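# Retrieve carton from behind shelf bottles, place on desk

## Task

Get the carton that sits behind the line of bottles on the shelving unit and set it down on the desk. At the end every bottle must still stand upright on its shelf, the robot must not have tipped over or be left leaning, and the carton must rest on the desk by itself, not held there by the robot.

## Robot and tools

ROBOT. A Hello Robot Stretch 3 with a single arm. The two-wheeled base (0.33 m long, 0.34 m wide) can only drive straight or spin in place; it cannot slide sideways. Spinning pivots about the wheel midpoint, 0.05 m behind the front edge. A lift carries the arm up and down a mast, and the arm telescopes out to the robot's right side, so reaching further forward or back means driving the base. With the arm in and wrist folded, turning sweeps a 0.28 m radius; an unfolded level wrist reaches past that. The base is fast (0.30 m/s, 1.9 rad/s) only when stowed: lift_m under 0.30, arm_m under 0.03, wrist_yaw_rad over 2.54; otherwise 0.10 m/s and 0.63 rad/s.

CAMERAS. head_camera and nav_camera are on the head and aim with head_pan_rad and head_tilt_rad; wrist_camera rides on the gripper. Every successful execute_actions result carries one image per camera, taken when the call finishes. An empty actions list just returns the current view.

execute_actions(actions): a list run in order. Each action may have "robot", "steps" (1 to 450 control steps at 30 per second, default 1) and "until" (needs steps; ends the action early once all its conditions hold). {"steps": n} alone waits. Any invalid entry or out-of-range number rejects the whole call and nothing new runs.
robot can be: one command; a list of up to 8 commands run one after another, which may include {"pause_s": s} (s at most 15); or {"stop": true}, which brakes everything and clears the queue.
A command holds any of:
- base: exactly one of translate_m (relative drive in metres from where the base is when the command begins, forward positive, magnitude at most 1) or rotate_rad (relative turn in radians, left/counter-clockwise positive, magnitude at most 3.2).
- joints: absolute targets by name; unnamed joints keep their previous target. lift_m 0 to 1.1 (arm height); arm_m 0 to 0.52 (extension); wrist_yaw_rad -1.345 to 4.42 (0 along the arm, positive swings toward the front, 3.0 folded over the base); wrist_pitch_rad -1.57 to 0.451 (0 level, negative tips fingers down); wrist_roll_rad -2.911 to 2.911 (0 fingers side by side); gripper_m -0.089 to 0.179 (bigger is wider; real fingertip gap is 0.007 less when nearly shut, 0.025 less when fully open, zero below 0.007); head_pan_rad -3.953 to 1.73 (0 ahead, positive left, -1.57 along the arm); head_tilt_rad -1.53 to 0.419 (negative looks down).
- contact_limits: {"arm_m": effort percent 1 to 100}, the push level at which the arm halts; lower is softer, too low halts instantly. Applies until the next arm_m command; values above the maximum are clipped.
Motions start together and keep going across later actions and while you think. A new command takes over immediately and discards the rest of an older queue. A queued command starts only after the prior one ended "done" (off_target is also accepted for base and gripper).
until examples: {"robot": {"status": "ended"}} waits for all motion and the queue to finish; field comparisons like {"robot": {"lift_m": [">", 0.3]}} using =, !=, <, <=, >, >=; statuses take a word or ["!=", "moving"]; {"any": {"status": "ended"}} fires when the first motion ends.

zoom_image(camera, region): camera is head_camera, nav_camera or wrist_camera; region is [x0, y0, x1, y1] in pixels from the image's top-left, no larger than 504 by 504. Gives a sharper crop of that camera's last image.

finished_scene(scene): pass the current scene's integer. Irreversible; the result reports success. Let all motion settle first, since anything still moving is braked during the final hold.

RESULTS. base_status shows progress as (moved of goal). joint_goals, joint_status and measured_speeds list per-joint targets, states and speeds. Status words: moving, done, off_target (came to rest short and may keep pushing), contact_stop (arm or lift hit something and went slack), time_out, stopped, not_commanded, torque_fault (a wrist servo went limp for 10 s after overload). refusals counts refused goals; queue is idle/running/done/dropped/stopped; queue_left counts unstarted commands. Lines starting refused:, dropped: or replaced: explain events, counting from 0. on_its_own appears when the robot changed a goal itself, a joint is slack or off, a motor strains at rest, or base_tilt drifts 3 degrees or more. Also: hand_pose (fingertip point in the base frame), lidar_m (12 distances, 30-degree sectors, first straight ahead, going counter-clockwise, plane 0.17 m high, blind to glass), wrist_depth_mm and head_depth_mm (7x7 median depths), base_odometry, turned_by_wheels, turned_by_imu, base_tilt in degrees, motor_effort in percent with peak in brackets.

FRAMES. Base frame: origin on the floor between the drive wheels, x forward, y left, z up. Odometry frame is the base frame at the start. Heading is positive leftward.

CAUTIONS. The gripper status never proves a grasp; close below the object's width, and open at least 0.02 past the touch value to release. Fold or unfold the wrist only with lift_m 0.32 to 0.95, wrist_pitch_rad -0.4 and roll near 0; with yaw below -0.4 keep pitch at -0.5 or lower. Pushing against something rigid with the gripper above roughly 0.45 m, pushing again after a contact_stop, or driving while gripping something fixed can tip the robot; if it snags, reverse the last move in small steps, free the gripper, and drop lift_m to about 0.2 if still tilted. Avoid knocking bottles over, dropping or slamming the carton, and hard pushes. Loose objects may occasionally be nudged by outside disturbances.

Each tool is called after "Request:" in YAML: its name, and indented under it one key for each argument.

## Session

Request:
execute_actions:
  actions: []

Scene clock: 0.00 s.
robot.base_odometry: x=+0.000 y=+0.000 heading=+0.000 (m, m, rad; robot's odometry frame)
robot.turned_by_wheels: +0.000 (rad since the last result)
robot.turned_by_imu: +0.000 (rad since the last result)
robot.base_tilt: forward=+0.0 right=+0.4 (deg)
robot.lidar_m: 2.06 2.17 2.10 2.06 2.33 1.75 1.31 1.38 2.37 1.84 2.07 2.12
robot.head_depth_mm: 1862 2013 1979 1988 1958 1963 1937 / 1842 2003 1985 1981 1973 1953 1966 / 1823 2003 1984 1987 1982 1962 1973 / 1829 2017 2007 1992 1978 1972 1964 / 1836 2008 1988 2000 1994 2008 1962 / 1822 1993 2008 1991 1991 1985 1962 / 1801 2029 2010 2016 1995 1990 1984
robot.base_status: not_commanded
robot.joint_positions: lift_m=+0.364 arm_m=-0.002 wrist_yaw_rad=+3.044 wrist_pitch_rad=-0.452 wrist_roll_rad=+0.001 gripper_m=+0.037 head_pan_rad=-0.019 head_tilt_rad=-0.019
robot.joint_goals: lift_m=+0.364 arm_m=-0.002 wrist_yaw_rad=+3.044 wrist_pitch_rad=-0.452 wrist_roll_rad=+0.001 gripper_m=+0.037 head_pan_rad=-0.019 head_tilt_rad=-0.019
robot.joint_status: lift_m=not_commanded arm_m=not_commanded wrist_yaw_rad=not_commanded wrist_pitch_rad=not_commanded wrist_roll_rad=not_commanded gripper_m=not_commanded head_pan_rad=not_commanded head_tilt_rad=not_commanded
robot.measured_speeds: translate_m=+0.000 rotate_rad=+0.000 lift_m=+0.000 arm_m=+0.000 wrist_yaw_rad=+0.000 wrist_pitch_rad=+0.000 wrist_roll_rad=+0.000 head_pan_rad=+0.000 head_tilt_rad=+0.000
robot: refusals=0 queue=idle queue_left=0
robot.motor_effort: left_wheel=-1 right_wheel=-1 lift_m=+33 arm_m=+0 wrist_yaw_rad=+0 wrist_pitch_rad=+3 wrist_roll_rad=+0 gripper_m=+0 head_pan_rad=+0 head_tilt_rad=+3 (%)
robot.hand_pose: x=+0.0002 y=+0.0760 z=+0.3686 quat_wxyz=(+0.192, +0.696, +0.125, +0.681) (m; robot's base frame)
robot.wrist_depth_mm: - - - - - - - / - - - - - - - / 972 975 978 962 929 934 935 / 794 780 - 762 755 745 750 / 663 653 - 645 652 629 625 / 568 569 - 570 538 549 552 / 496 516 - - 488 485 479
pictures: head_camera (sideways: a quarter turn clockwise sets it upright), nav_camera (sideways: a quarter turn counterclockwise sets it upright), wrist_camera
Images, in order (width x height): head_camera 896x504, nav_camera 672x504, wrist_camera 644x364.

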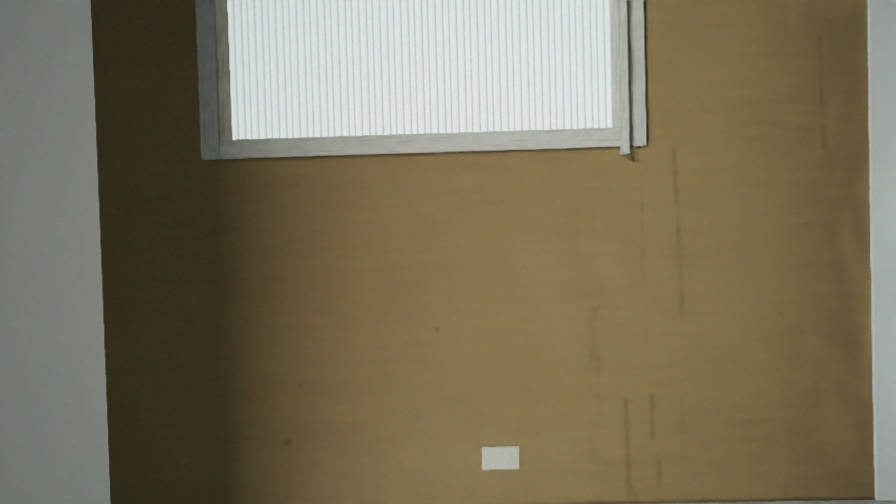

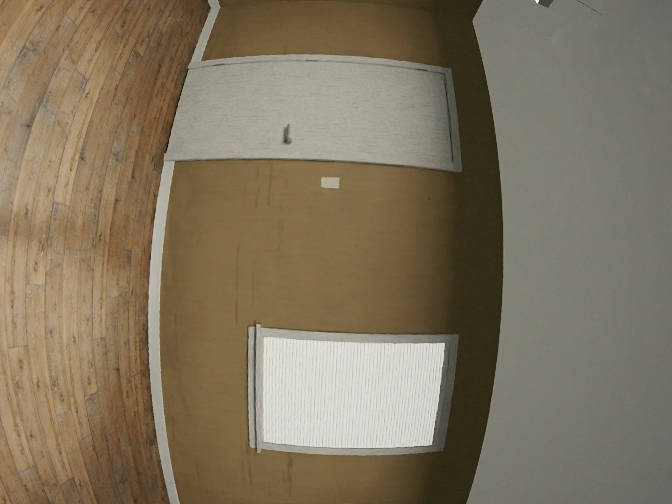

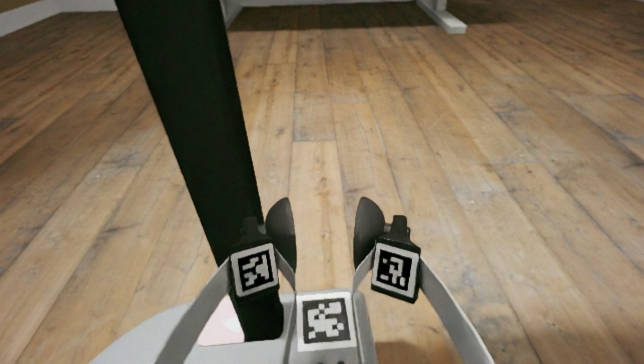

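Request:
execute_actions:
  actions:
    - {"robot":{"joints":{"lift_m":0.28,"head_pan_rad":-1.57,"head_tilt_rad":-0.3}},"steps":200,"until":{"robot":{"status":"ended"}}}

Scene clock: 4.73 s.
robot.base_odometry: x=+0.000 y=+0.000 heading=+0.000 (m, m, rad; robot's odometry frame)
robot.turned_by_wheels: +0.000 (rad since the last result)
robot.turned_by_imu: +0.000 (rad since the last result)
robot.base_tilt: forward=-0.1 right=+0.4 (deg)
robot.lidar_m: 2.06 2.17 2.10 2.06 2.32 1.75 1.31 1.38 2.36 1.84 2.07 2.12
robot.head_depth_mm: 1986 2063 2175 2297 2395 2034 1563 / 1987 2077 2163 2269 2390 2044 1587 / 1997 2094 2169 2300 2430 2054 1580 / 1953 2074 2178 2272 2354 2016 1580 / 1935 2078 2188 2274 2312 2043 1591 / 1926 2099 2201 2229 2342 2036 1598 / 1983 2079 2202 2304 2207 2047 1604
robot.base_status: not_commanded
robot.joint_positions: lift_m=+0.280 arm_m=-0.002 wrist_yaw_rad=+3.044 wrist_pitch_rad=-0.453 wrist_roll_rad=+0.001 gripper_m=+0.037 head_pan_rad=-1.563 head_tilt_rad=-0.296
robot.joint_goals: lift_m=+0.280 arm_m=-0.002 wrist_yaw_rad=+3.044 wrist_pitch_rad=-0.453 wrist_roll_rad=+0.001 gripper_m=+0.037 head_pan_rad=-1.570 head_tilt_rad=-0.300
robot.joint_status: lift_m=done arm_m=not_commanded wrist_yaw_rad=not_commanded wrist_pitch_rad=not_commanded wrist_roll_rad=not_commanded gripper_m=not_commanded head_pan_rad=done head_tilt_rad=done
robot.measured_speeds: translate_m=+0.000 rotate_rad=+0.000 lift_m=+0.000 arm_m=+0.000 wrist_yaw_rad=+0.000 wrist_pitch_rad=+0.000 wrist_roll_rad=+0.000 head_pan_rad=+0.000 head_tilt_rad=+0.000
robot: refusals=0 queue=done queue_left=0
robot.motor_effort: left_wheel=-1(0) right_wheel=+0(0) lift_m=+27(32) arm_m=+0(0) wrist_yaw_rad=+0(1) wrist_pitch_rad=+3(3) wrist_roll_rad=+0(0) gripper_m=+0(0) head_pan_rad=-3(35) head_tilt_rad=-3(31) (%)
robot.hand_pose: x=+0.0002 y=+0.0760 z=+0.2852 quat_wxyz=(+0.193, +0.696, +0.125, +0.680) (m; robot's base frame)
robot.wrist_depth_mm: - - - - - - - / - - - - - 995 981 / 820 818 808 788 794 789 760 / 666 658 - 643 627 617 629 / 544 545 - 556 542 526 521 / 477 - - - 447 458 455 / - - - - 402 402 397
pictures: head_camera (sideways: a quarter turn clockwise sets it upright), nav_camera (sideways: a quarter turn counterclockwise sets it upright), wrist_camera
Images, in order (width x height): head_camera 896x504, nav_camera 672x504, wrist_camera 644x364.

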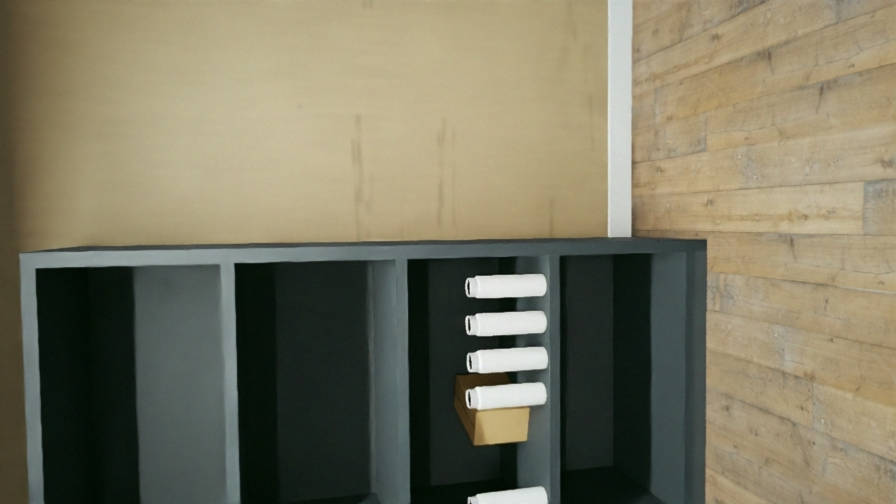

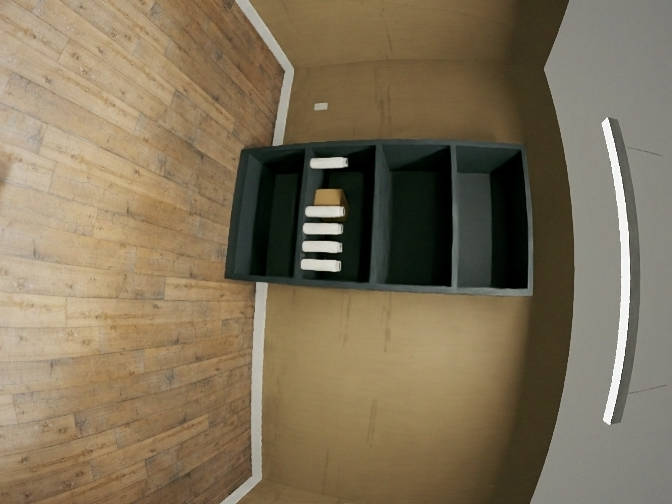

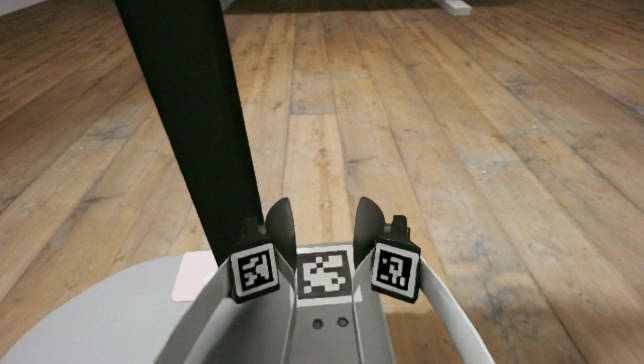

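Request:
zoom_image:
  camera: "head_camera"
  region: [380, 230, 720, 504]

Request:
zoom_image:
  camera: "nav_camera"
  region: [220, 130, 400, 300]

Region (380, 230, 720, 504) of head_camera's 896x504 image, scaled by 1.482, with more detail than that image has; it fills the top 406 rows of this view, and the rest is white.

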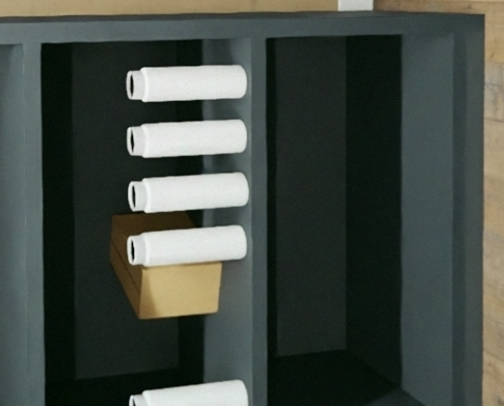

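Region (220, 130, 400, 300) of nav_camera's 672x504 image, scaled by 2.800, with more detail than that image has.

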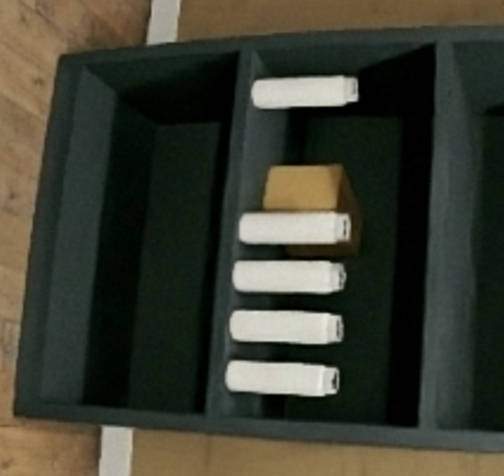

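Request:
execute_actions:
  actions:
    - {"robot":{"base":{"rotate_rad":-1.069}},"steps":200,"until":{"robot":{"status":"ended"}}}
    - {"robot":{"base":{"translate_m":1.0},"joints":{"head_tilt_rad":-0.62}},"steps":300,"until":{"robot":{"translate_m":[">",0.6]}}}
    - {"robot":{"base":{"translate_m":0.94}},"steps":300,"until":{"robot":{"status":"ended"}}}
    - {"robot":{"base":{"rotate_rad":0.792},"joints":{"lift_m":0.70,"wrist_pitch_rad":-0.4}},"steps":200,"until":{"robot":{"lift_m":[">",0.335]}}}
    - {"robot":{"joints":{"wrist_yaw_rad":0.0}},"steps":200,"until":{"robot":{"wrist_yaw_rad":["<",1.5]}}}
    - {"robot":{"joints":{"gripper_m":0.179,"wrist_pitch_rad":-0.2}},"steps":300,"until":{"robot":{"status":"ended"}}}

Scene clock: 103.33 s.
robot.base_odometry: x=+0.742 y=-1.352 heading=-0.277 (m, m, rad; robot's odometry frame)
robot.turned_by_wheels: -0.277 (rad since the last result)
robot.turned_by_imu: -0.263 (rad since the last result)
robot.base_tilt: forward=+0.0 right=+0.4 (deg)
robot.lidar_m: 1.25 1.25 1.48 2.65 3.79 2.58 2.16 1.88 0.88 0.98 0.54 1.18
robot.head_depth_mm: 888 981 787 1226 816 916 1163 / 866 956 793 1204 970 878 1175 / 842 931 796 638 1033 893 1195 / 827 913 797 640 913 867 1195 / 809 888 800 612 1071 871 1147 / 791 866 804 612 1074 775 1102 / 778 847 805 587 847 747 872
robot.base_status: done (rotate_rad +0.7919 of +0.7920)
robot.joint_positions: lift_m=+0.700 arm_m=-0.002 wrist_yaw_rad=+0.002 wrist_pitch_rad=-0.219 wrist_roll_rad=+0.001 gripper_m=+0.179 head_pan_rad=-1.563 head_tilt_rad=-0.613
robot.joint_goals: lift_m=+0.700 arm_m=-0.002 wrist_yaw_rad=+0.000 wrist_pitch_rad=-0.200 wrist_roll_rad=+0.001 gripper_m=+0.179 head_pan_rad=-1.570 head_tilt_rad=-0.620
robot.joint_status: lift_m=done arm_m=not_commanded wrist_yaw_rad=done wrist_pitch_rad=done wrist_roll_rad=not_commanded gripper_m=done head_pan_rad=done head_tilt_rad=done
robot.measured_speeds: translate_m=+0.000 rotate_rad=+0.000 lift_m=+0.000 arm_m=+0.000 wrist_yaw_rad=+0.000 wrist_pitch_rad=+0.000 wrist_roll_rad=+0.000 head_pan_rad=+0.000 head_tilt_rad=+0.000
robot: refusals=0 queue=done queue_left=0
robot.motor_effort: left_wheel=-3(9) right_wheel=+3(9) lift_m=+39(41) arm_m=+0(1) wrist_yaw_rad=-1(1) wrist_pitch_rad=+5(6) wrist_roll_rad=+0(0) gripper_m=+0(96) head_pan_rad=-3(3) head_tilt_rad=-4(37) (%)
robot.hand_pose: x=-0.0211 y=-0.3877 z=+0.7592 quat_wxyz=(+0.703, +0.078, -0.703, -0.077) (m; robot's base frame)
robot.wrist_depth_mm: 356 613 649 693 729 747 608 / 343 584 695 723 785 798 588 / 333 332 742 505 382 387 406 / 325 321 734 524 407 417 445 / 311 344 546 542 448 451 495 / 317 374 426 437 442 470 589 / 364 386 398 854 892 855 693
pictures: head_camera (sideways: a quarter turn clockwise sets it upright), nav_camera (sideways: a quarter turn counterclockwise sets it upright), wrist_camera
Images, in order (width x height): head_camera 896x504, nav_camera 672x504, wrist_camera 644x364.

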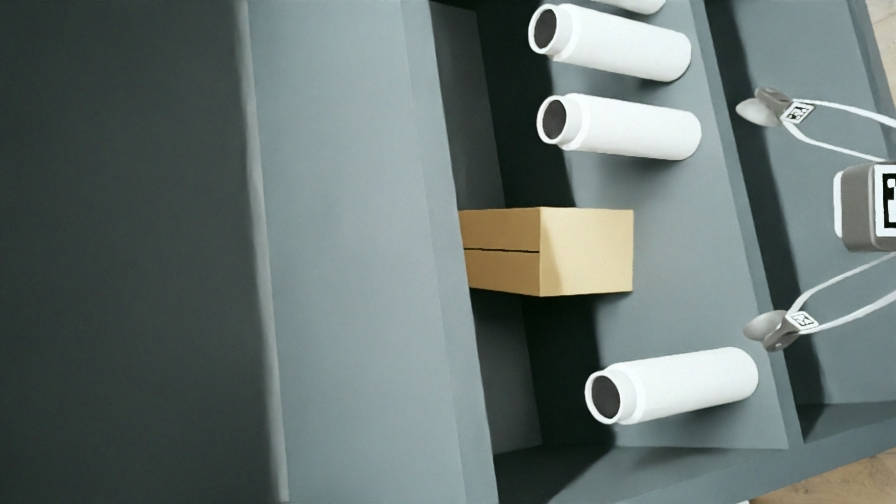

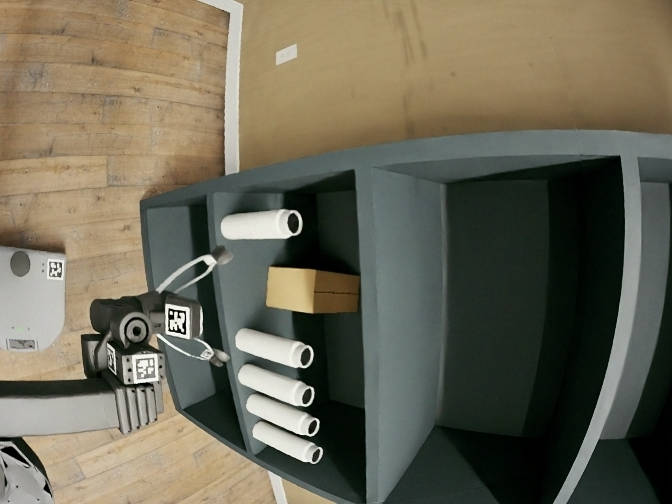

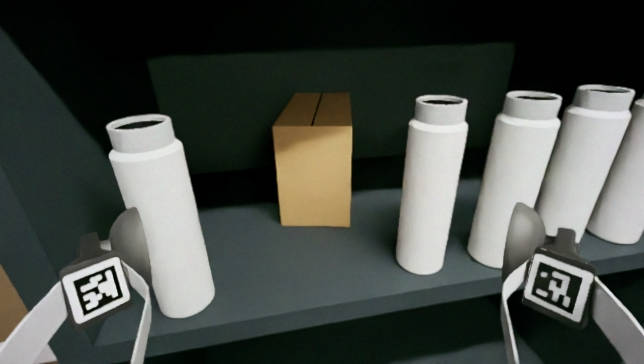

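Request:
zoom_image:
  camera: "head_camera"
  region: [440, 80, 800, 440]

Request:
zoom_image:
  camera: "wrist_camera"
  region: [200, 60, 480, 300]

Region (440, 80, 800, 440) of head_camera's 896x504 image, scaled by 1.400, with more detail than that image has.

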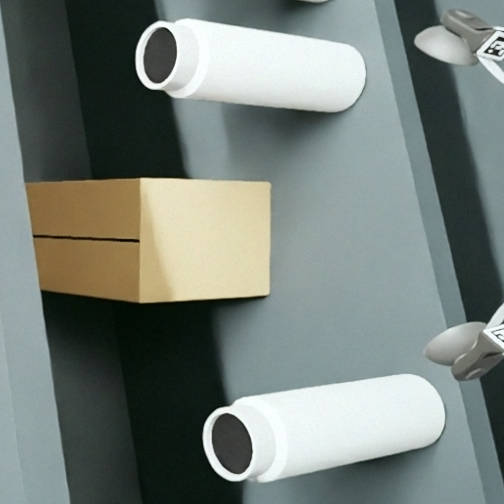

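Region (200, 60, 480, 300) of wrist_camera's 644x364 image, scaled by 1.800; it fills the top 432 rows of this view, and the rest is white.

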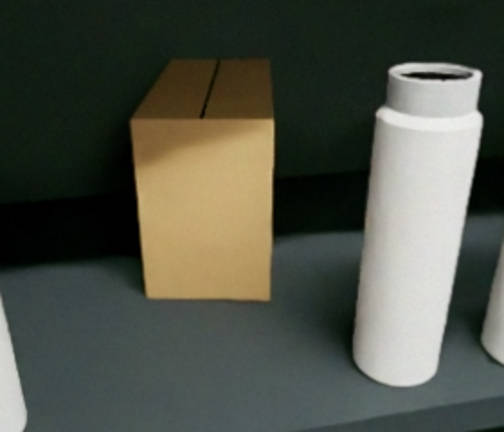

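Request:
zoom_image:
  camera: "head_camera"
  region: [400, 180, 560, 320]

Request:
zoom_image:
  camera: "head_camera"
  region: [700, 60, 896, 380]

Region (400, 180, 560, 320) of head_camera's 896x504 image, scaled by 3.150, with more detail than that image has; it fills the top 441 rows of this view, and the rest is white.

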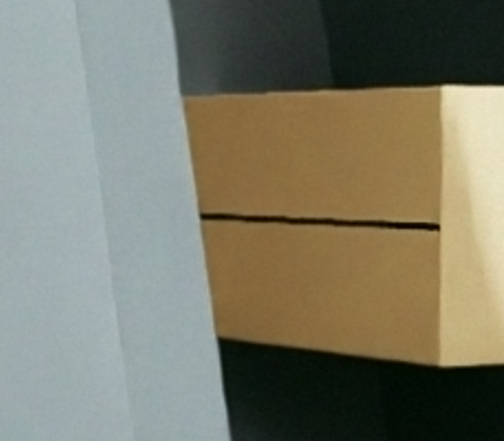

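Region (700, 60, 896, 380) of head_camera's 896x504 image, scaled by 1.575, with more detail than that image has; it fills the left 309 columns of this view, and the rest is white.

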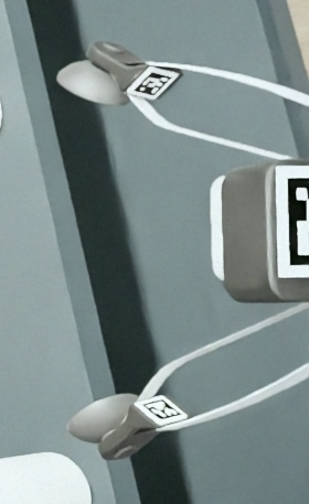

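Request:
execute_actions:
  actions:
    - {"robot":[{"base":{"rotate_rad":-0.064}},{"base":{"translate_m":0.06},"joints":{"arm_m":0.06}},{"joints":{"arm_m":0.2},"contact_limits":{"arm_m":20}}],"steps":300,"until":{"robot":{"status":"ended"}}}

Scene clock: 182.37 s.
robot.base_odometry: x=+0.799 y=-1.372 heading=-0.341 (m, m, rad; robot's odometry frame)
robot.turned_by_wheels: -0.064 (rad since the last result)
robot.turned_by_imu: -0.063 (rad since the last result)
robot.base_tilt: forward=+0.1 right=+0.4 (deg)
robot.lidar_m: 1.19 1.19 1.36 2.29 3.60 2.64 2.21 2.06 0.92 0.96 0.52 1.12
robot.head_depth_mm: 903 1004 788 1225 831 912 - / 876 967 793 1232 817 - 1141 / 850 935 792 637 1072 - 1147 / 825 907 797 611 908 847 1168 / 804 878 800 610 1069 823 1152 / 782 852 802 585 1072 807 865 / 761 827 807 560 746 689 1198
robot.base_status: done (translate_m +0.0600 of +0.0600)
robot.joint_positions: lift_m=+0.700 arm_m=+0.200 wrist_yaw_rad=+0.001 wrist_pitch_rad=-0.219 wrist_roll_rad=+0.001 gripper_m=+0.179 head_pan_rad=-1.563 head_tilt_rad=-0.613
robot.joint_goals: lift_m=+0.700 arm_m=+0.200 wrist_yaw_rad=+0.000 wrist_pitch_rad=-0.200 wrist_roll_rad=+0.001 gripper_m=+0.179 head_pan_rad=-1.570 head_tilt_rad=-0.620
robot.joint_status: lift_m=done arm_m=done wrist_yaw_rad=done wrist_pitch_rad=done wrist_roll_rad=not_commanded gripper_m=done head_pan_rad=done head_tilt_rad=done
robot.measured_speeds: translate_m=+0.000 rotate_rad=+0.000 lift_m=+0.000 arm_m=+0.000 wrist_yaw_rad=+0.000 wrist_pitch_rad=+0.000 wrist_roll_rad=+0.000 head_pan_rad=+0.000 head_tilt_rad=+0.000
robot: refusals=0 queue=done queue_left=0
robot.motor_effort: left_wheel=+1(5) right_wheel=-2(5) lift_m=+40(39) arm_m=+1(1) wrist_yaw_rad=-1(1) wrist_pitch_rad=+5(5) wrist_roll_rad=+0(0) gripper_m=+1(0) head_pan_rad=-3(3) head_tilt_rad=-4(4) (%)
robot.contact_limits: arm_m 20 (drawing in: default 16, maximum 26; extending or still: default 21, maximum 35)
robot.hand_pose: x=-0.0213 y=-0.5896 z=+0.7592 quat_wxyz=(+0.703, +0.078, -0.703, -0.077) (m; robot's base frame)
robot.wrist_depth_mm: 414 440 473 507 538 587 562 / 420 470 504 536 576 632 573 / 402 502 533 466 618 688 576 / 389 527 568 314 661 623 199 / 367 535 526 320 537 489 188 / - 429 444 352 431 251 250 / 164 370 368 365 363 236 278
pictures: head_camera (sideways: a quarter turn clockwise sets it upright), nav_camera (sideways: a quarter turn counterclockwise sets it upright), wrist_camera
Images, in order (width x height): head_camera 896x504, nav_camera 672x504, wrist_camera 644x364.

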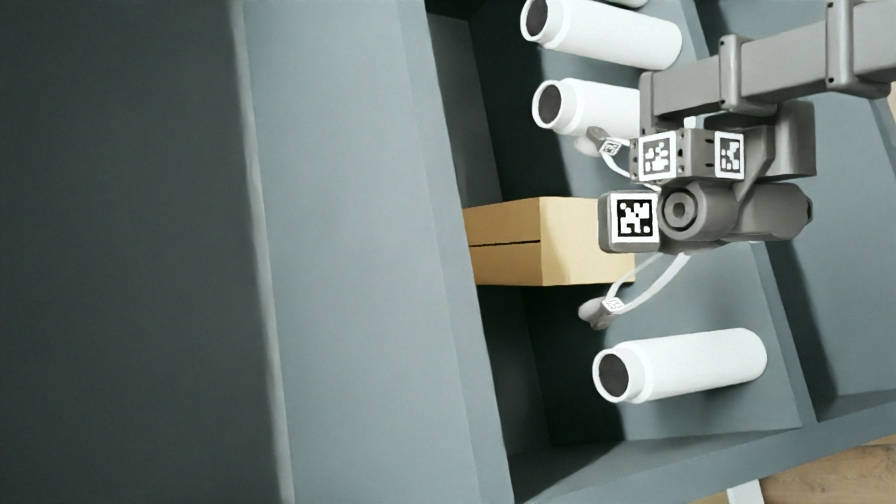

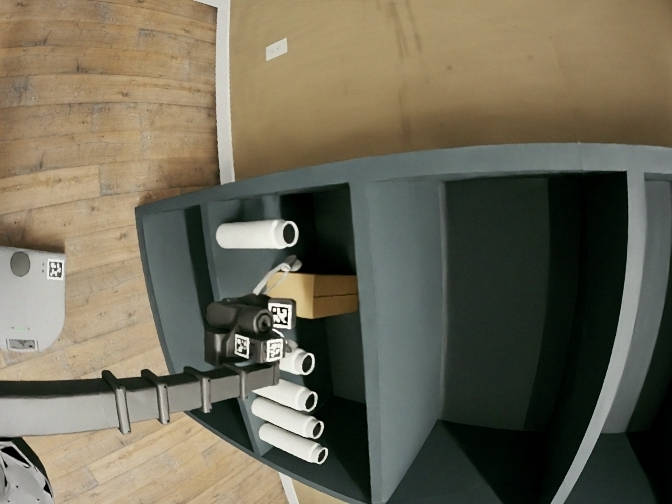

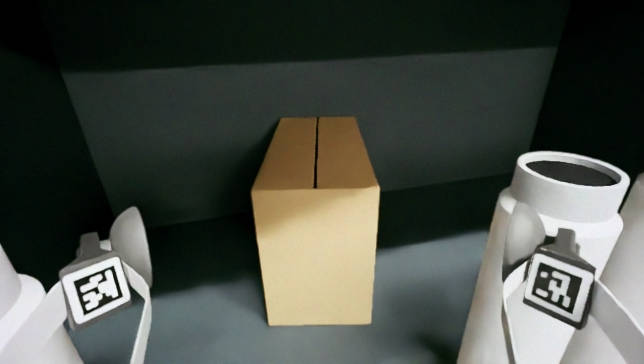

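Request:
zoom_image:
  camera: "wrist_camera"
  region: [70, 100, 574, 364]

Request:
zoom_image:
  camera: "head_camera"
  region: [440, 40, 840, 420]

Region (70, 100, 574, 364) of wrist_camera's 644x364 image, scaled by 1.000; it fills the top 264 rows of this view, and the rest is white.

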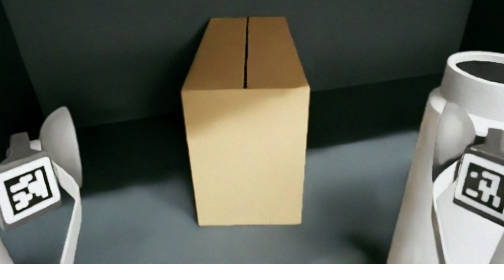

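Region (440, 40, 840, 420) of head_camera's 896x504 image, scaled by 1.260, with more detail than that image has; it fills the top 479 rows of this view, and the rest is white.

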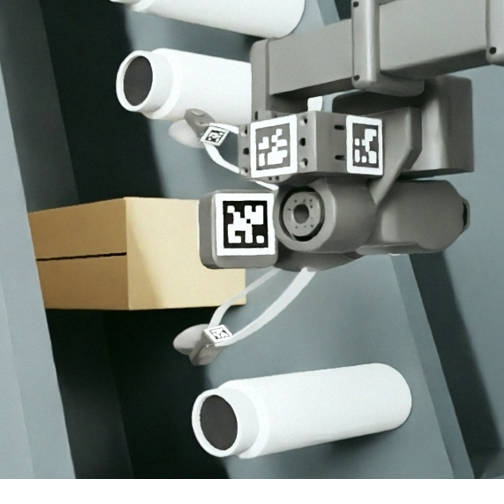

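Request:
execute_actions:
  actions:
    - {"robot":[{"base":{"translate_m":0.011},"joints":{"arm_m":0.49},"contact_limits":{"arm_m":18}},{"joints":{"lift_m":0.722,"wrist_pitch_rad":-0.5}}],"steps":300,"until":{"robot":{"status":"ended"}}}

Scene clock: 200.67 s.
robot.base_odometry: x=+0.809 y=-1.376 heading=-0.341 (m, m, rad; robot's odometry frame)
robot.turned_by_wheels: +0.000 (rad since the last result)
robot.turned_by_imu: +0.000 (rad since the last result)
robot.base_tilt: forward=+0.0 right=+0.4 (deg)
robot.lidar_m: 1.18 1.18 1.35 2.28 3.61 2.65 2.23 2.06 0.92 0.96 0.51 1.12
robot.head_depth_mm: 895 997 787 1226 848 903 - / 872 963 790 635 970 892 1167 / 846 934 792 604 983 896 1174 / 823 902 799 597 923 871 1170 / 802 876 798 585 1069 807 1147 / 778 850 801 584 1078 829 840 / 760 827 807 559 650 682 1218
robot.base_status: done (translate_m +0.0110 of +0.0110)
robot.joint_positions: lift_m=+0.722 arm_m=+0.490 wrist_yaw_rad=+0.000 wrist_pitch_rad=-0.511 wrist_roll_rad=+0.001 gripper_m=+0.179 head_pan_rad=-1.563 head_tilt_rad=-0.613
robot.joint_goals: lift_m=+0.722 arm_m=+0.490 wrist_yaw_rad=+0.000 wrist_pitch_rad=-0.500 wrist_roll_rad=+0.001 gripper_m=+0.179 head_pan_rad=-1.570 head_tilt_rad=-0.620
robot.joint_status: lift_m=done arm_m=done wrist_yaw_rad=done wrist_pitch_rad=done wrist_roll_rad=not_commanded gripper_m=done head_pan_rad=done head_tilt_rad=done
robot.measured_speeds: translate_m=+0.000 rotate_rad=+0.000 lift_m=+0.000 arm_m=+0.000 wrist_yaw_rad=+0.000 wrist_pitch_rad=+0.000 wrist_roll_rad=+0.000 head_pan_rad=+0.000 head_tilt_rad=+0.000
robot: refusals=0 queue=done queue_left=0
robot.motor_effort: left_wheel=+1(6) right_wheel=-2(4) lift_m=+39(41) arm_m=+2(3) wrist_yaw_rad=+0(1) wrist_pitch_rad=+3(5) wrist_roll_rad=+0(0) gripper_m=+0(0) head_pan_rad=-3(4) head_tilt_rad=-4(5) (%)
robot.contact_limits: arm_m 18 (drawing in: default 16, maximum 26; extending or still: default 21, maximum 35)
robot.hand_pose: x=-0.0214 y=-0.8465 z=+0.7142 quat_wxyz=(+0.684, +0.179, -0.684, -0.179) (m; robot's base frame)
robot.wrist_depth_mm: 208 219 234 251 273 295 321 / 227 240 260 279 306 334 372 / 250 266 271 229 341 389 436 / 279 300 198 190 203 432 437 / 308 344 165 162 166 387 379 / 338 337 143 141 141 332 341 / 298 297 127 125 125 298 289
pictures: head_camera (sideways: a quarter turn clockwise sets it upright), nav_camera (sideways: a quarter turn counterclockwise sets it upright), wrist_camera
Images, in order (width x height): head_camera 896x504, nav_camera 672x504, wrist_camera 644x364.

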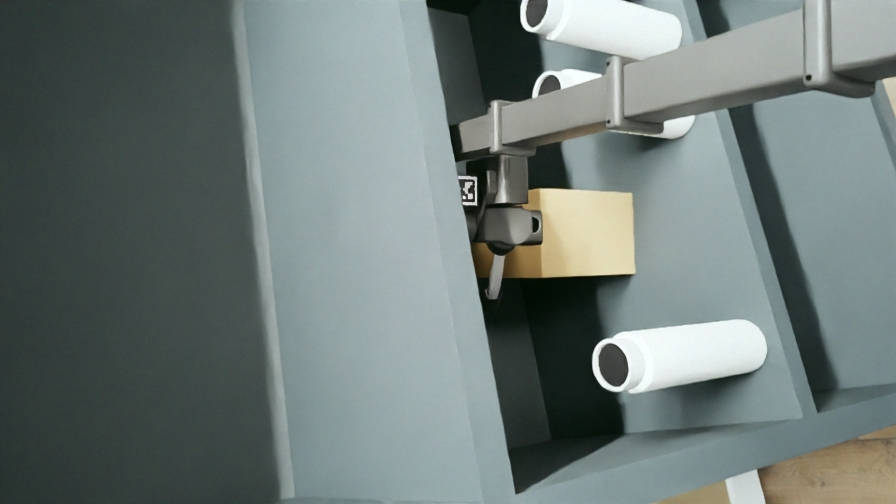

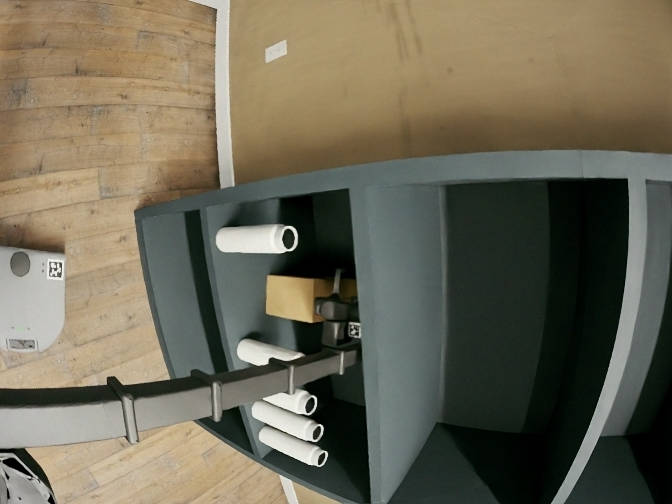

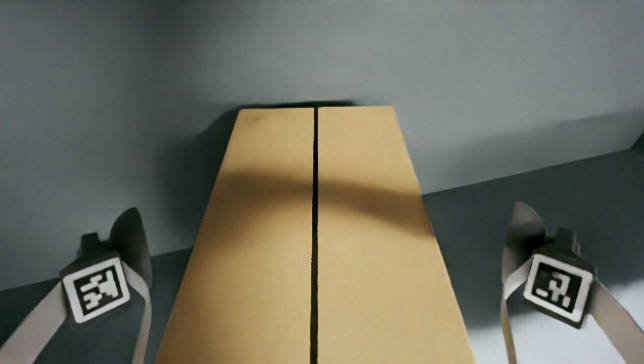

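Request:
execute_actions:
  actions:
    - {"robot":{"base":{"translate_m":0.006},"joints":{"arm_m":0.496,"lift_m":0.726,"wrist_pitch_rad":-0.585}},"steps":300,"until":{"robot":{"status":"ended"}}}

Scene clock: 213.33 s.
robot.base_odometry: x=+0.815 y=-1.378 heading=-0.341 (m, m, rad; robot's odometry frame)
robot.turned_by_wheels: +0.000 (rad since the last result)
robot.turned_by_imu: +0.000 (rad since the last result)
robot.base_tilt: forward=+0.0 right=+0.5 (deg)
robot.lidar_m: 1.18 1.17 1.34 2.27 3.61 2.66 2.24 2.05 0.93 0.96 0.51 1.11
robot.head_depth_mm: 897 994 789 1224 842 888 - / 875 960 791 635 986 916 1164 / 844 930 796 604 989 891 1166 / 818 901 798 585 923 871 1174 / 797 875 799 583 1072 789 1144 / 777 852 802 584 1071 828 832 / 759 824 806 560 605 688 1219
robot.base_status: done (translate_m +0.0060 of +0.0060)
robot.joint_positions: lift_m=+0.726 arm_m=+0.496 wrist_yaw_rad=+0.000 wrist_pitch_rad=-0.595 wrist_roll_rad=+0.001 gripper_m=+0.179 head_pan_rad=-1.563 head_tilt_rad=-0.613
robot.joint_goals: lift_m=+0.726 arm_m=+0.496 wrist_yaw_rad=+0.000 wrist_pitch_rad=-0.585 wrist_roll_rad=+0.001 gripper_m=+0.179 head_pan_rad=-1.570 head_tilt_rad=-0.620
robot.joint_status: lift_m=done arm_m=done wrist_yaw_rad=done wrist_pitch_rad=done wrist_roll_rad=not_commanded gripper_m=done head_pan_rad=done head_tilt_rad=done
robot.measured_speeds: translate_m=+0.000 rotate_rad=+0.000 lift_m=+0.000 arm_m=+0.000 wrist_yaw_rad=+0.000 wrist_pitch_rad=+0.000 wrist_roll_rad=+0.000 head_pan_rad=+0.000 head_tilt_rad=+0.000
robot: refusals=0 queue=done queue_left=0
robot.motor_effort: left_wheel=+2(4) right_wheel=-2(6) lift_m=+40(41) arm_m=+2(0) wrist_yaw_rad=-1(1) wrist_pitch_rad=+2(2) wrist_roll_rad=+0(0) gripper_m=+0(0) head_pan_rad=-3(3) head_tilt_rad=-5(5) (%)
robot.hand_pose: x=-0.0215 y=-0.8395 z=+0.7009 quat_wxyz=(+0.676, +0.207, -0.676, -0.207) (m; robot's base frame)
robot.wrist_depth_mm: 208 220 234 254 274 299 330 / 229 245 256 237 305 344 388 / 256 274 212 197 209 415 447 / 287 314 175 169 167 405 396 / 330 356 149 148 146 360 354 / 332 320 132 131 130 304 318 / 287 290 118 118 117 273 277
pictures: head_camera (sideways: a quarter turn clockwise sets it upright), nav_camera (sideways: a quarter turn counterclockwise sets it upright), wrist_camera
Images, in order (width x height): head_camera 896x504, nav_camera 672x504, wrist_camera 644x364.

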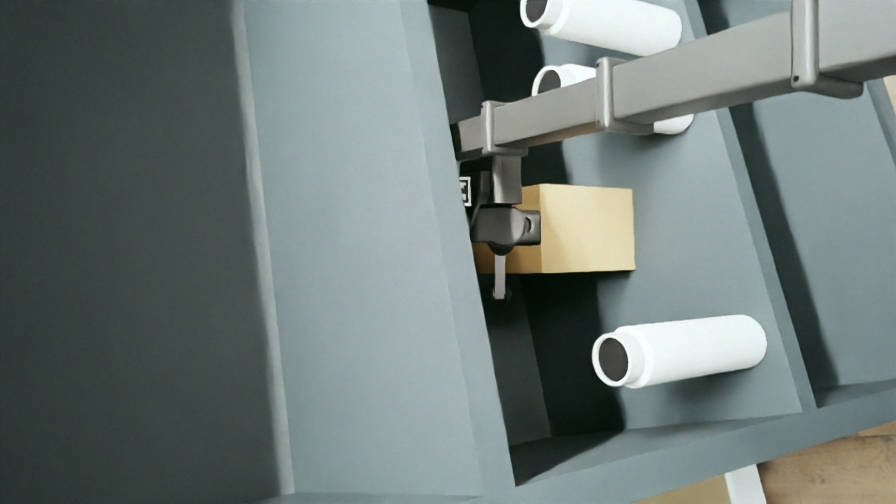

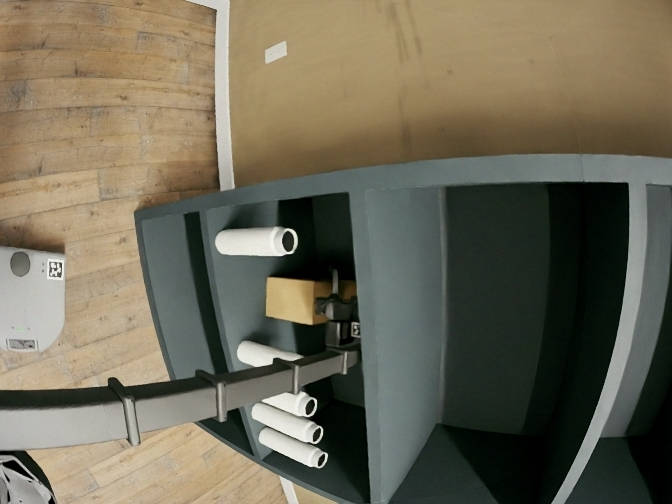

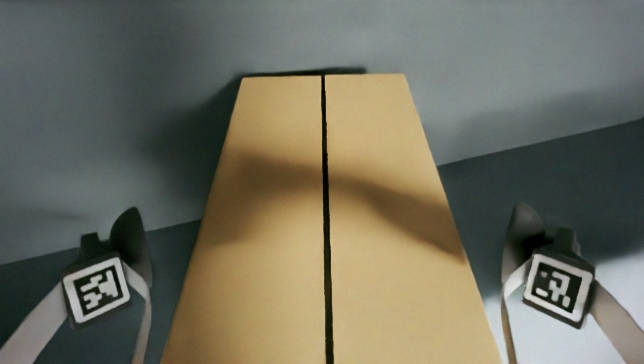

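Request:
execute_actions:
  actions:
    - {"robot":{"joints":{"gripper_m":0.084}},"steps":120,"until":{"robot":{"status":"ended"}}}

Scene clock: 217.67 s.
robot.base_odometry: x=+0.815 y=-1.378 heading=-0.341 (m, m, rad; robot's odometry frame)
robot.turned_by_wheels: +0.000 (rad since the last result)
robot.turned_by_imu: +0.000 (rad since the last result)
robot.base_tilt: forward=+0.0 right=+0.4 (deg)
robot.lidar_m: 1.17 1.17 1.35 2.27 3.61 2.66 2.23 2.05 0.93 0.96 0.51 1.12
robot.head_depth_mm: 897 994 790 1225 840 895 - / 871 964 792 635 988 915 1168 / 843 933 796 604 992 894 1175 / 819 903 798 585 924 872 1172 / 801 875 800 583 1078 788 1148 / 777 851 802 585 1079 829 840 / 757 826 805 561 606 687 1226
robot.base_status: done (translate_m +0.0060 of +0.0060)
robot.joint_positions: lift_m=+0.726 arm_m=+0.496 wrist_yaw_rad=-0.001 wrist_pitch_rad=-0.595 wrist_roll_rad=+0.001 gripper_m=+0.086 head_pan_rad=-1.563 head_tilt_rad=-0.613
robot.joint_goals: lift_m=+0.726 arm_m=+0.496 wrist_yaw_rad=+0.000 wrist_pitch_rad=-0.585 wrist_roll_rad=+0.001 gripper_m=+0.084 head_pan_rad=-1.570 head_tilt_rad=-0.620
robot.joint_status: lift_m=done arm_m=done wrist_yaw_rad=done wrist_pitch_rad=done wrist_roll_rad=not_commanded gripper_m=done head_pan_rad=done head_tilt_rad=done
robot.measured_speeds: translate_m=+0.000 rotate_rad=+0.000 lift_m=+0.000 arm_m=+0.000 wrist_yaw_rad=+0.000 wrist_pitch_rad=+0.000 wrist_roll_rad=+0.000 head_pan_rad=+0.000 head_tilt_rad=+0.000
robot: refusals=0 queue=done queue_left=0
robot.motor_effort: left_wheel=+1(1) right_wheel=-1(2) lift_m=+39(40) arm_m=+2(2) wrist_yaw_rad=+1(0) wrist_pitch_rad=+2(2) wrist_roll_rad=+0(0) gripper_m=-35(100) head_pan_rad=-3(3) head_tilt_rad=-4(5) (%)
robot.hand_pose: x=-0.0217 y=-0.8395 z=+0.7009 quat_wxyz=(+0.676, +0.207, -0.676, -0.208) (m; robot's base frame)
robot.wrist_depth_mm: 208 219 235 253 273 298 330 / 230 243 256 236 305 347 386 / 256 275 213 196 209 412 451 / 289 313 175 169 172 406 401 / 331 349 149 147 146 363 351 / 326 - 132 131 130 - 313 / 293 286 118 117 117 278 283
pictures: head_camera (sideways: a quarter turn clockwise sets it upright), nav_camera (sideways: a quarter turn counterclockwise sets it upright), wrist_camera
Images, in order (width x height): head_camera 896x504, nav_camera 672x504, wrist_camera 644x364.

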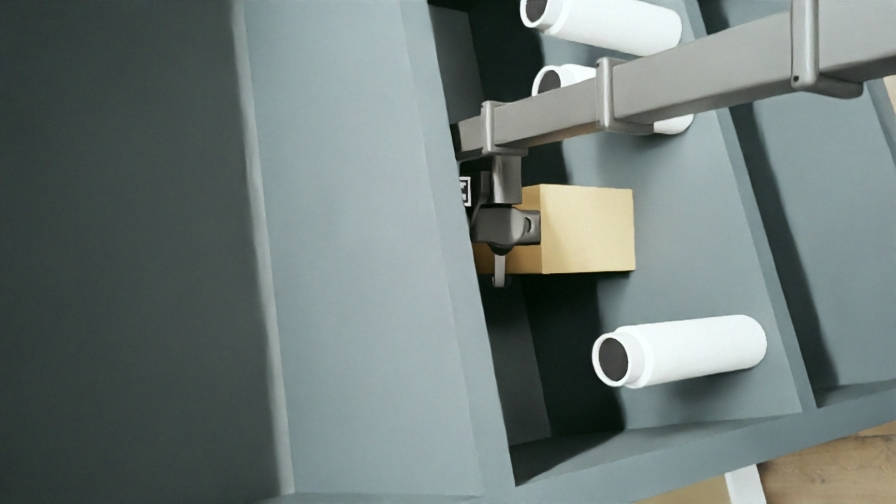

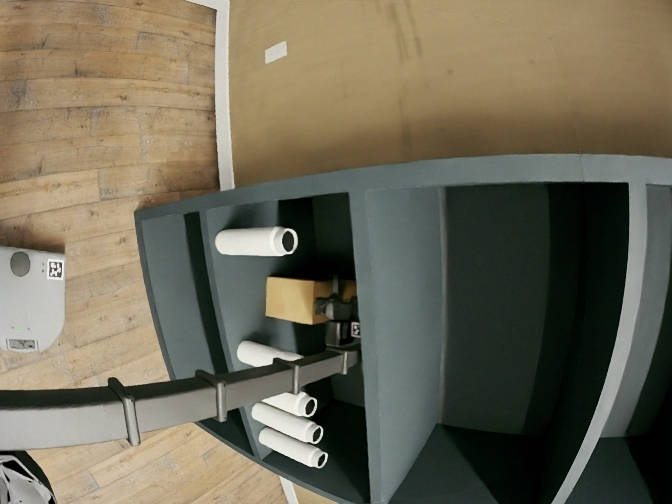

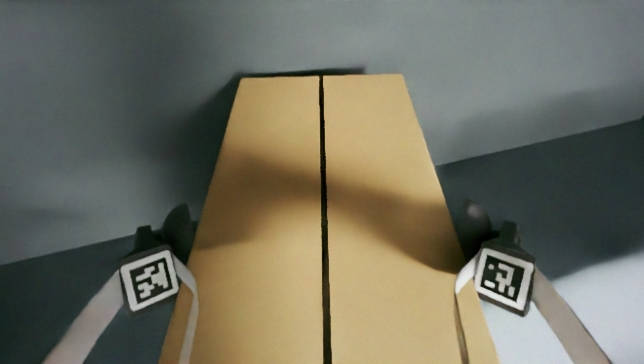

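Request:
zoom_image:
  camera: "wrist_camera"
  region: [100, 170, 560, 364]

Request:
execute_actions:
  actions: []

Region (100, 170, 560, 364) of wrist_camera's 644x364 image, scaled by 1.096; it fills the top 213 rows of this view, and the rest is white.

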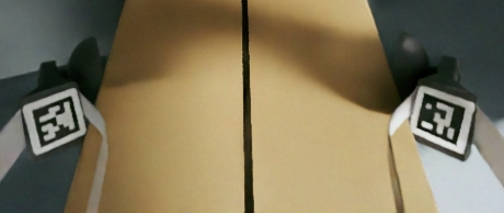

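Scene clock: 219.57 s.
robot.base_odometry: x=+0.815 y=-1.378 heading=-0.341 (m, m, rad; robot's odometry frame)
robot.turned_by_wheels: +0.000 (rad since the last result)
robot.turned_by_imu: +0.000 (rad since the last result)
robot.base_tilt: forward=-0.1 right=+0.4 (deg)
robot.lidar_m: 1.18 1.17 1.34 2.27 3.61 2.65 2.23 2.05 0.93 0.96 0.51 1.11
robot.head_depth_mm: 900 995 788 1225 843 890 - / 871 964 792 635 984 916 1166 / 844 930 795 603 992 895 1169 / 821 907 797 584 925 873 1169 / 800 876 801 584 1072 789 1145 / 776 851 803 585 1078 828 837 / 757 826 805 561 602 685 1224
robot.base_status: done (translate_m +0.0060 of +0.0060)
robot.joint_positions: lift_m=+0.726 arm_m=+0.496 wrist_yaw_rad=-0.001 wrist_pitch_rad=-0.595 wrist_roll_rad=+0.001 gripper_m=+0.085 head_pan_rad=-1.563 head_tilt_rad=-0.613
robot.joint_goals: lift_m=+0.726 arm_m=+0.496 wrist_yaw_rad=+0.000 wrist_pitch_rad=-0.585 wrist_roll_rad=+0.001 gripper_m=+0.084 head_pan_rad=-1.570 head_tilt_rad=-0.620
robot.joint_status: lift_m=done arm_m=done wrist_yaw_rad=done wrist_pitch_rad=done wrist_roll_rad=not_commanded gripper_m=done head_pan_rad=done head_tilt_rad=done
robot.measured_speeds: translate_m=+0.000 rotate_rad=+0.000 lift_m=+0.000 arm_m=+0.000 wrist_yaw_rad=+0.000 wrist_pitch_rad=+0.000 wrist_roll_rad=+0.000 head_pan_rad=+0.000 head_tilt_rad=+0.000
robot: refusals=0 queue=done queue_left=0
robot.motor_effort: left_wheel=+0(1) right_wheel=-1(1) lift_m=+39(40) arm_m=+2(2) wrist_yaw_rad=+0(1) wrist_pitch_rad=+2(2) wrist_roll_rad=+0(0) gripper_m=-22(26) head_pan_rad=-3(3) head_tilt_rad=-4(5) (%)
robot.hand_pose: x=-0.0217 y=-0.8395 z=+0.7009 quat_wxyz=(+0.676, +0.207, -0.676, -0.208) (m; robot's base frame)
robot.wrist_depth_mm: 207 219 236 252 276 299 330 / 229 244 257 236 308 345 385 / 257 274 213 197 208 406 451 / 290 313 175 168 172 404 401 / 330 345 148 147 146 361 352 / 328 - 132 131 130 - 314 / 293 287 118 118 117 279 283
pictures: head_camera (sideways: a quarter turn clockwise sets it upright), nav_camera (sideways: a quarter turn counterclockwise sets it upright), wrist_camera
Images, in order (width x height): head_camera 896x504, nav_camera 672x504, wrist_camera 644x364.

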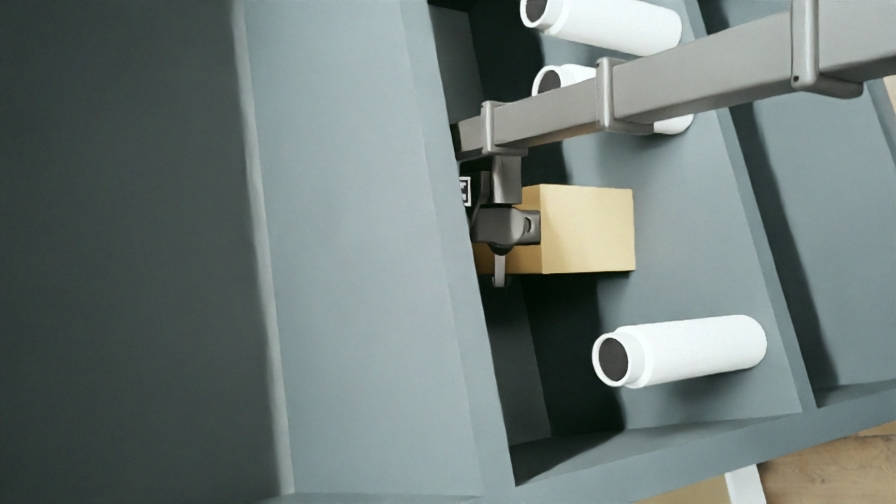

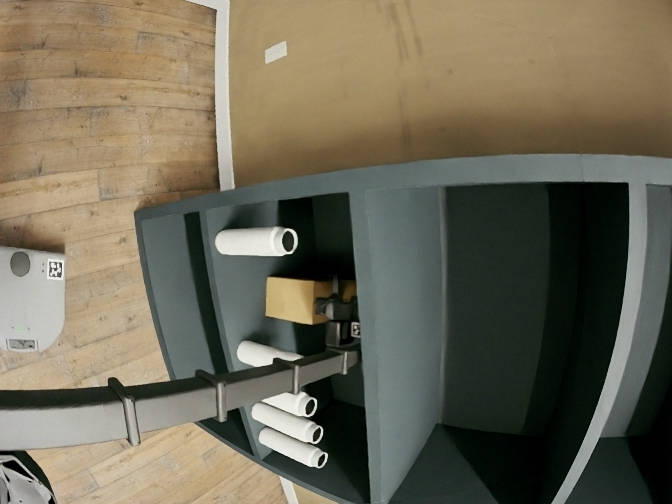

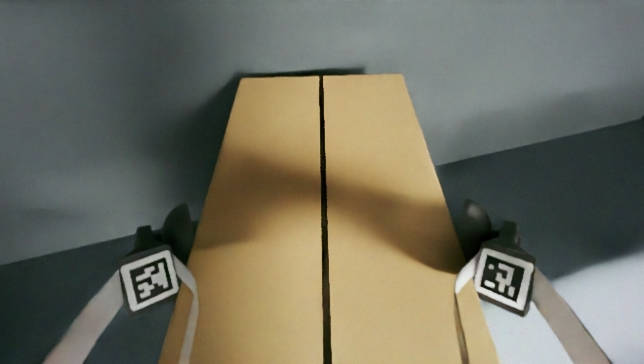

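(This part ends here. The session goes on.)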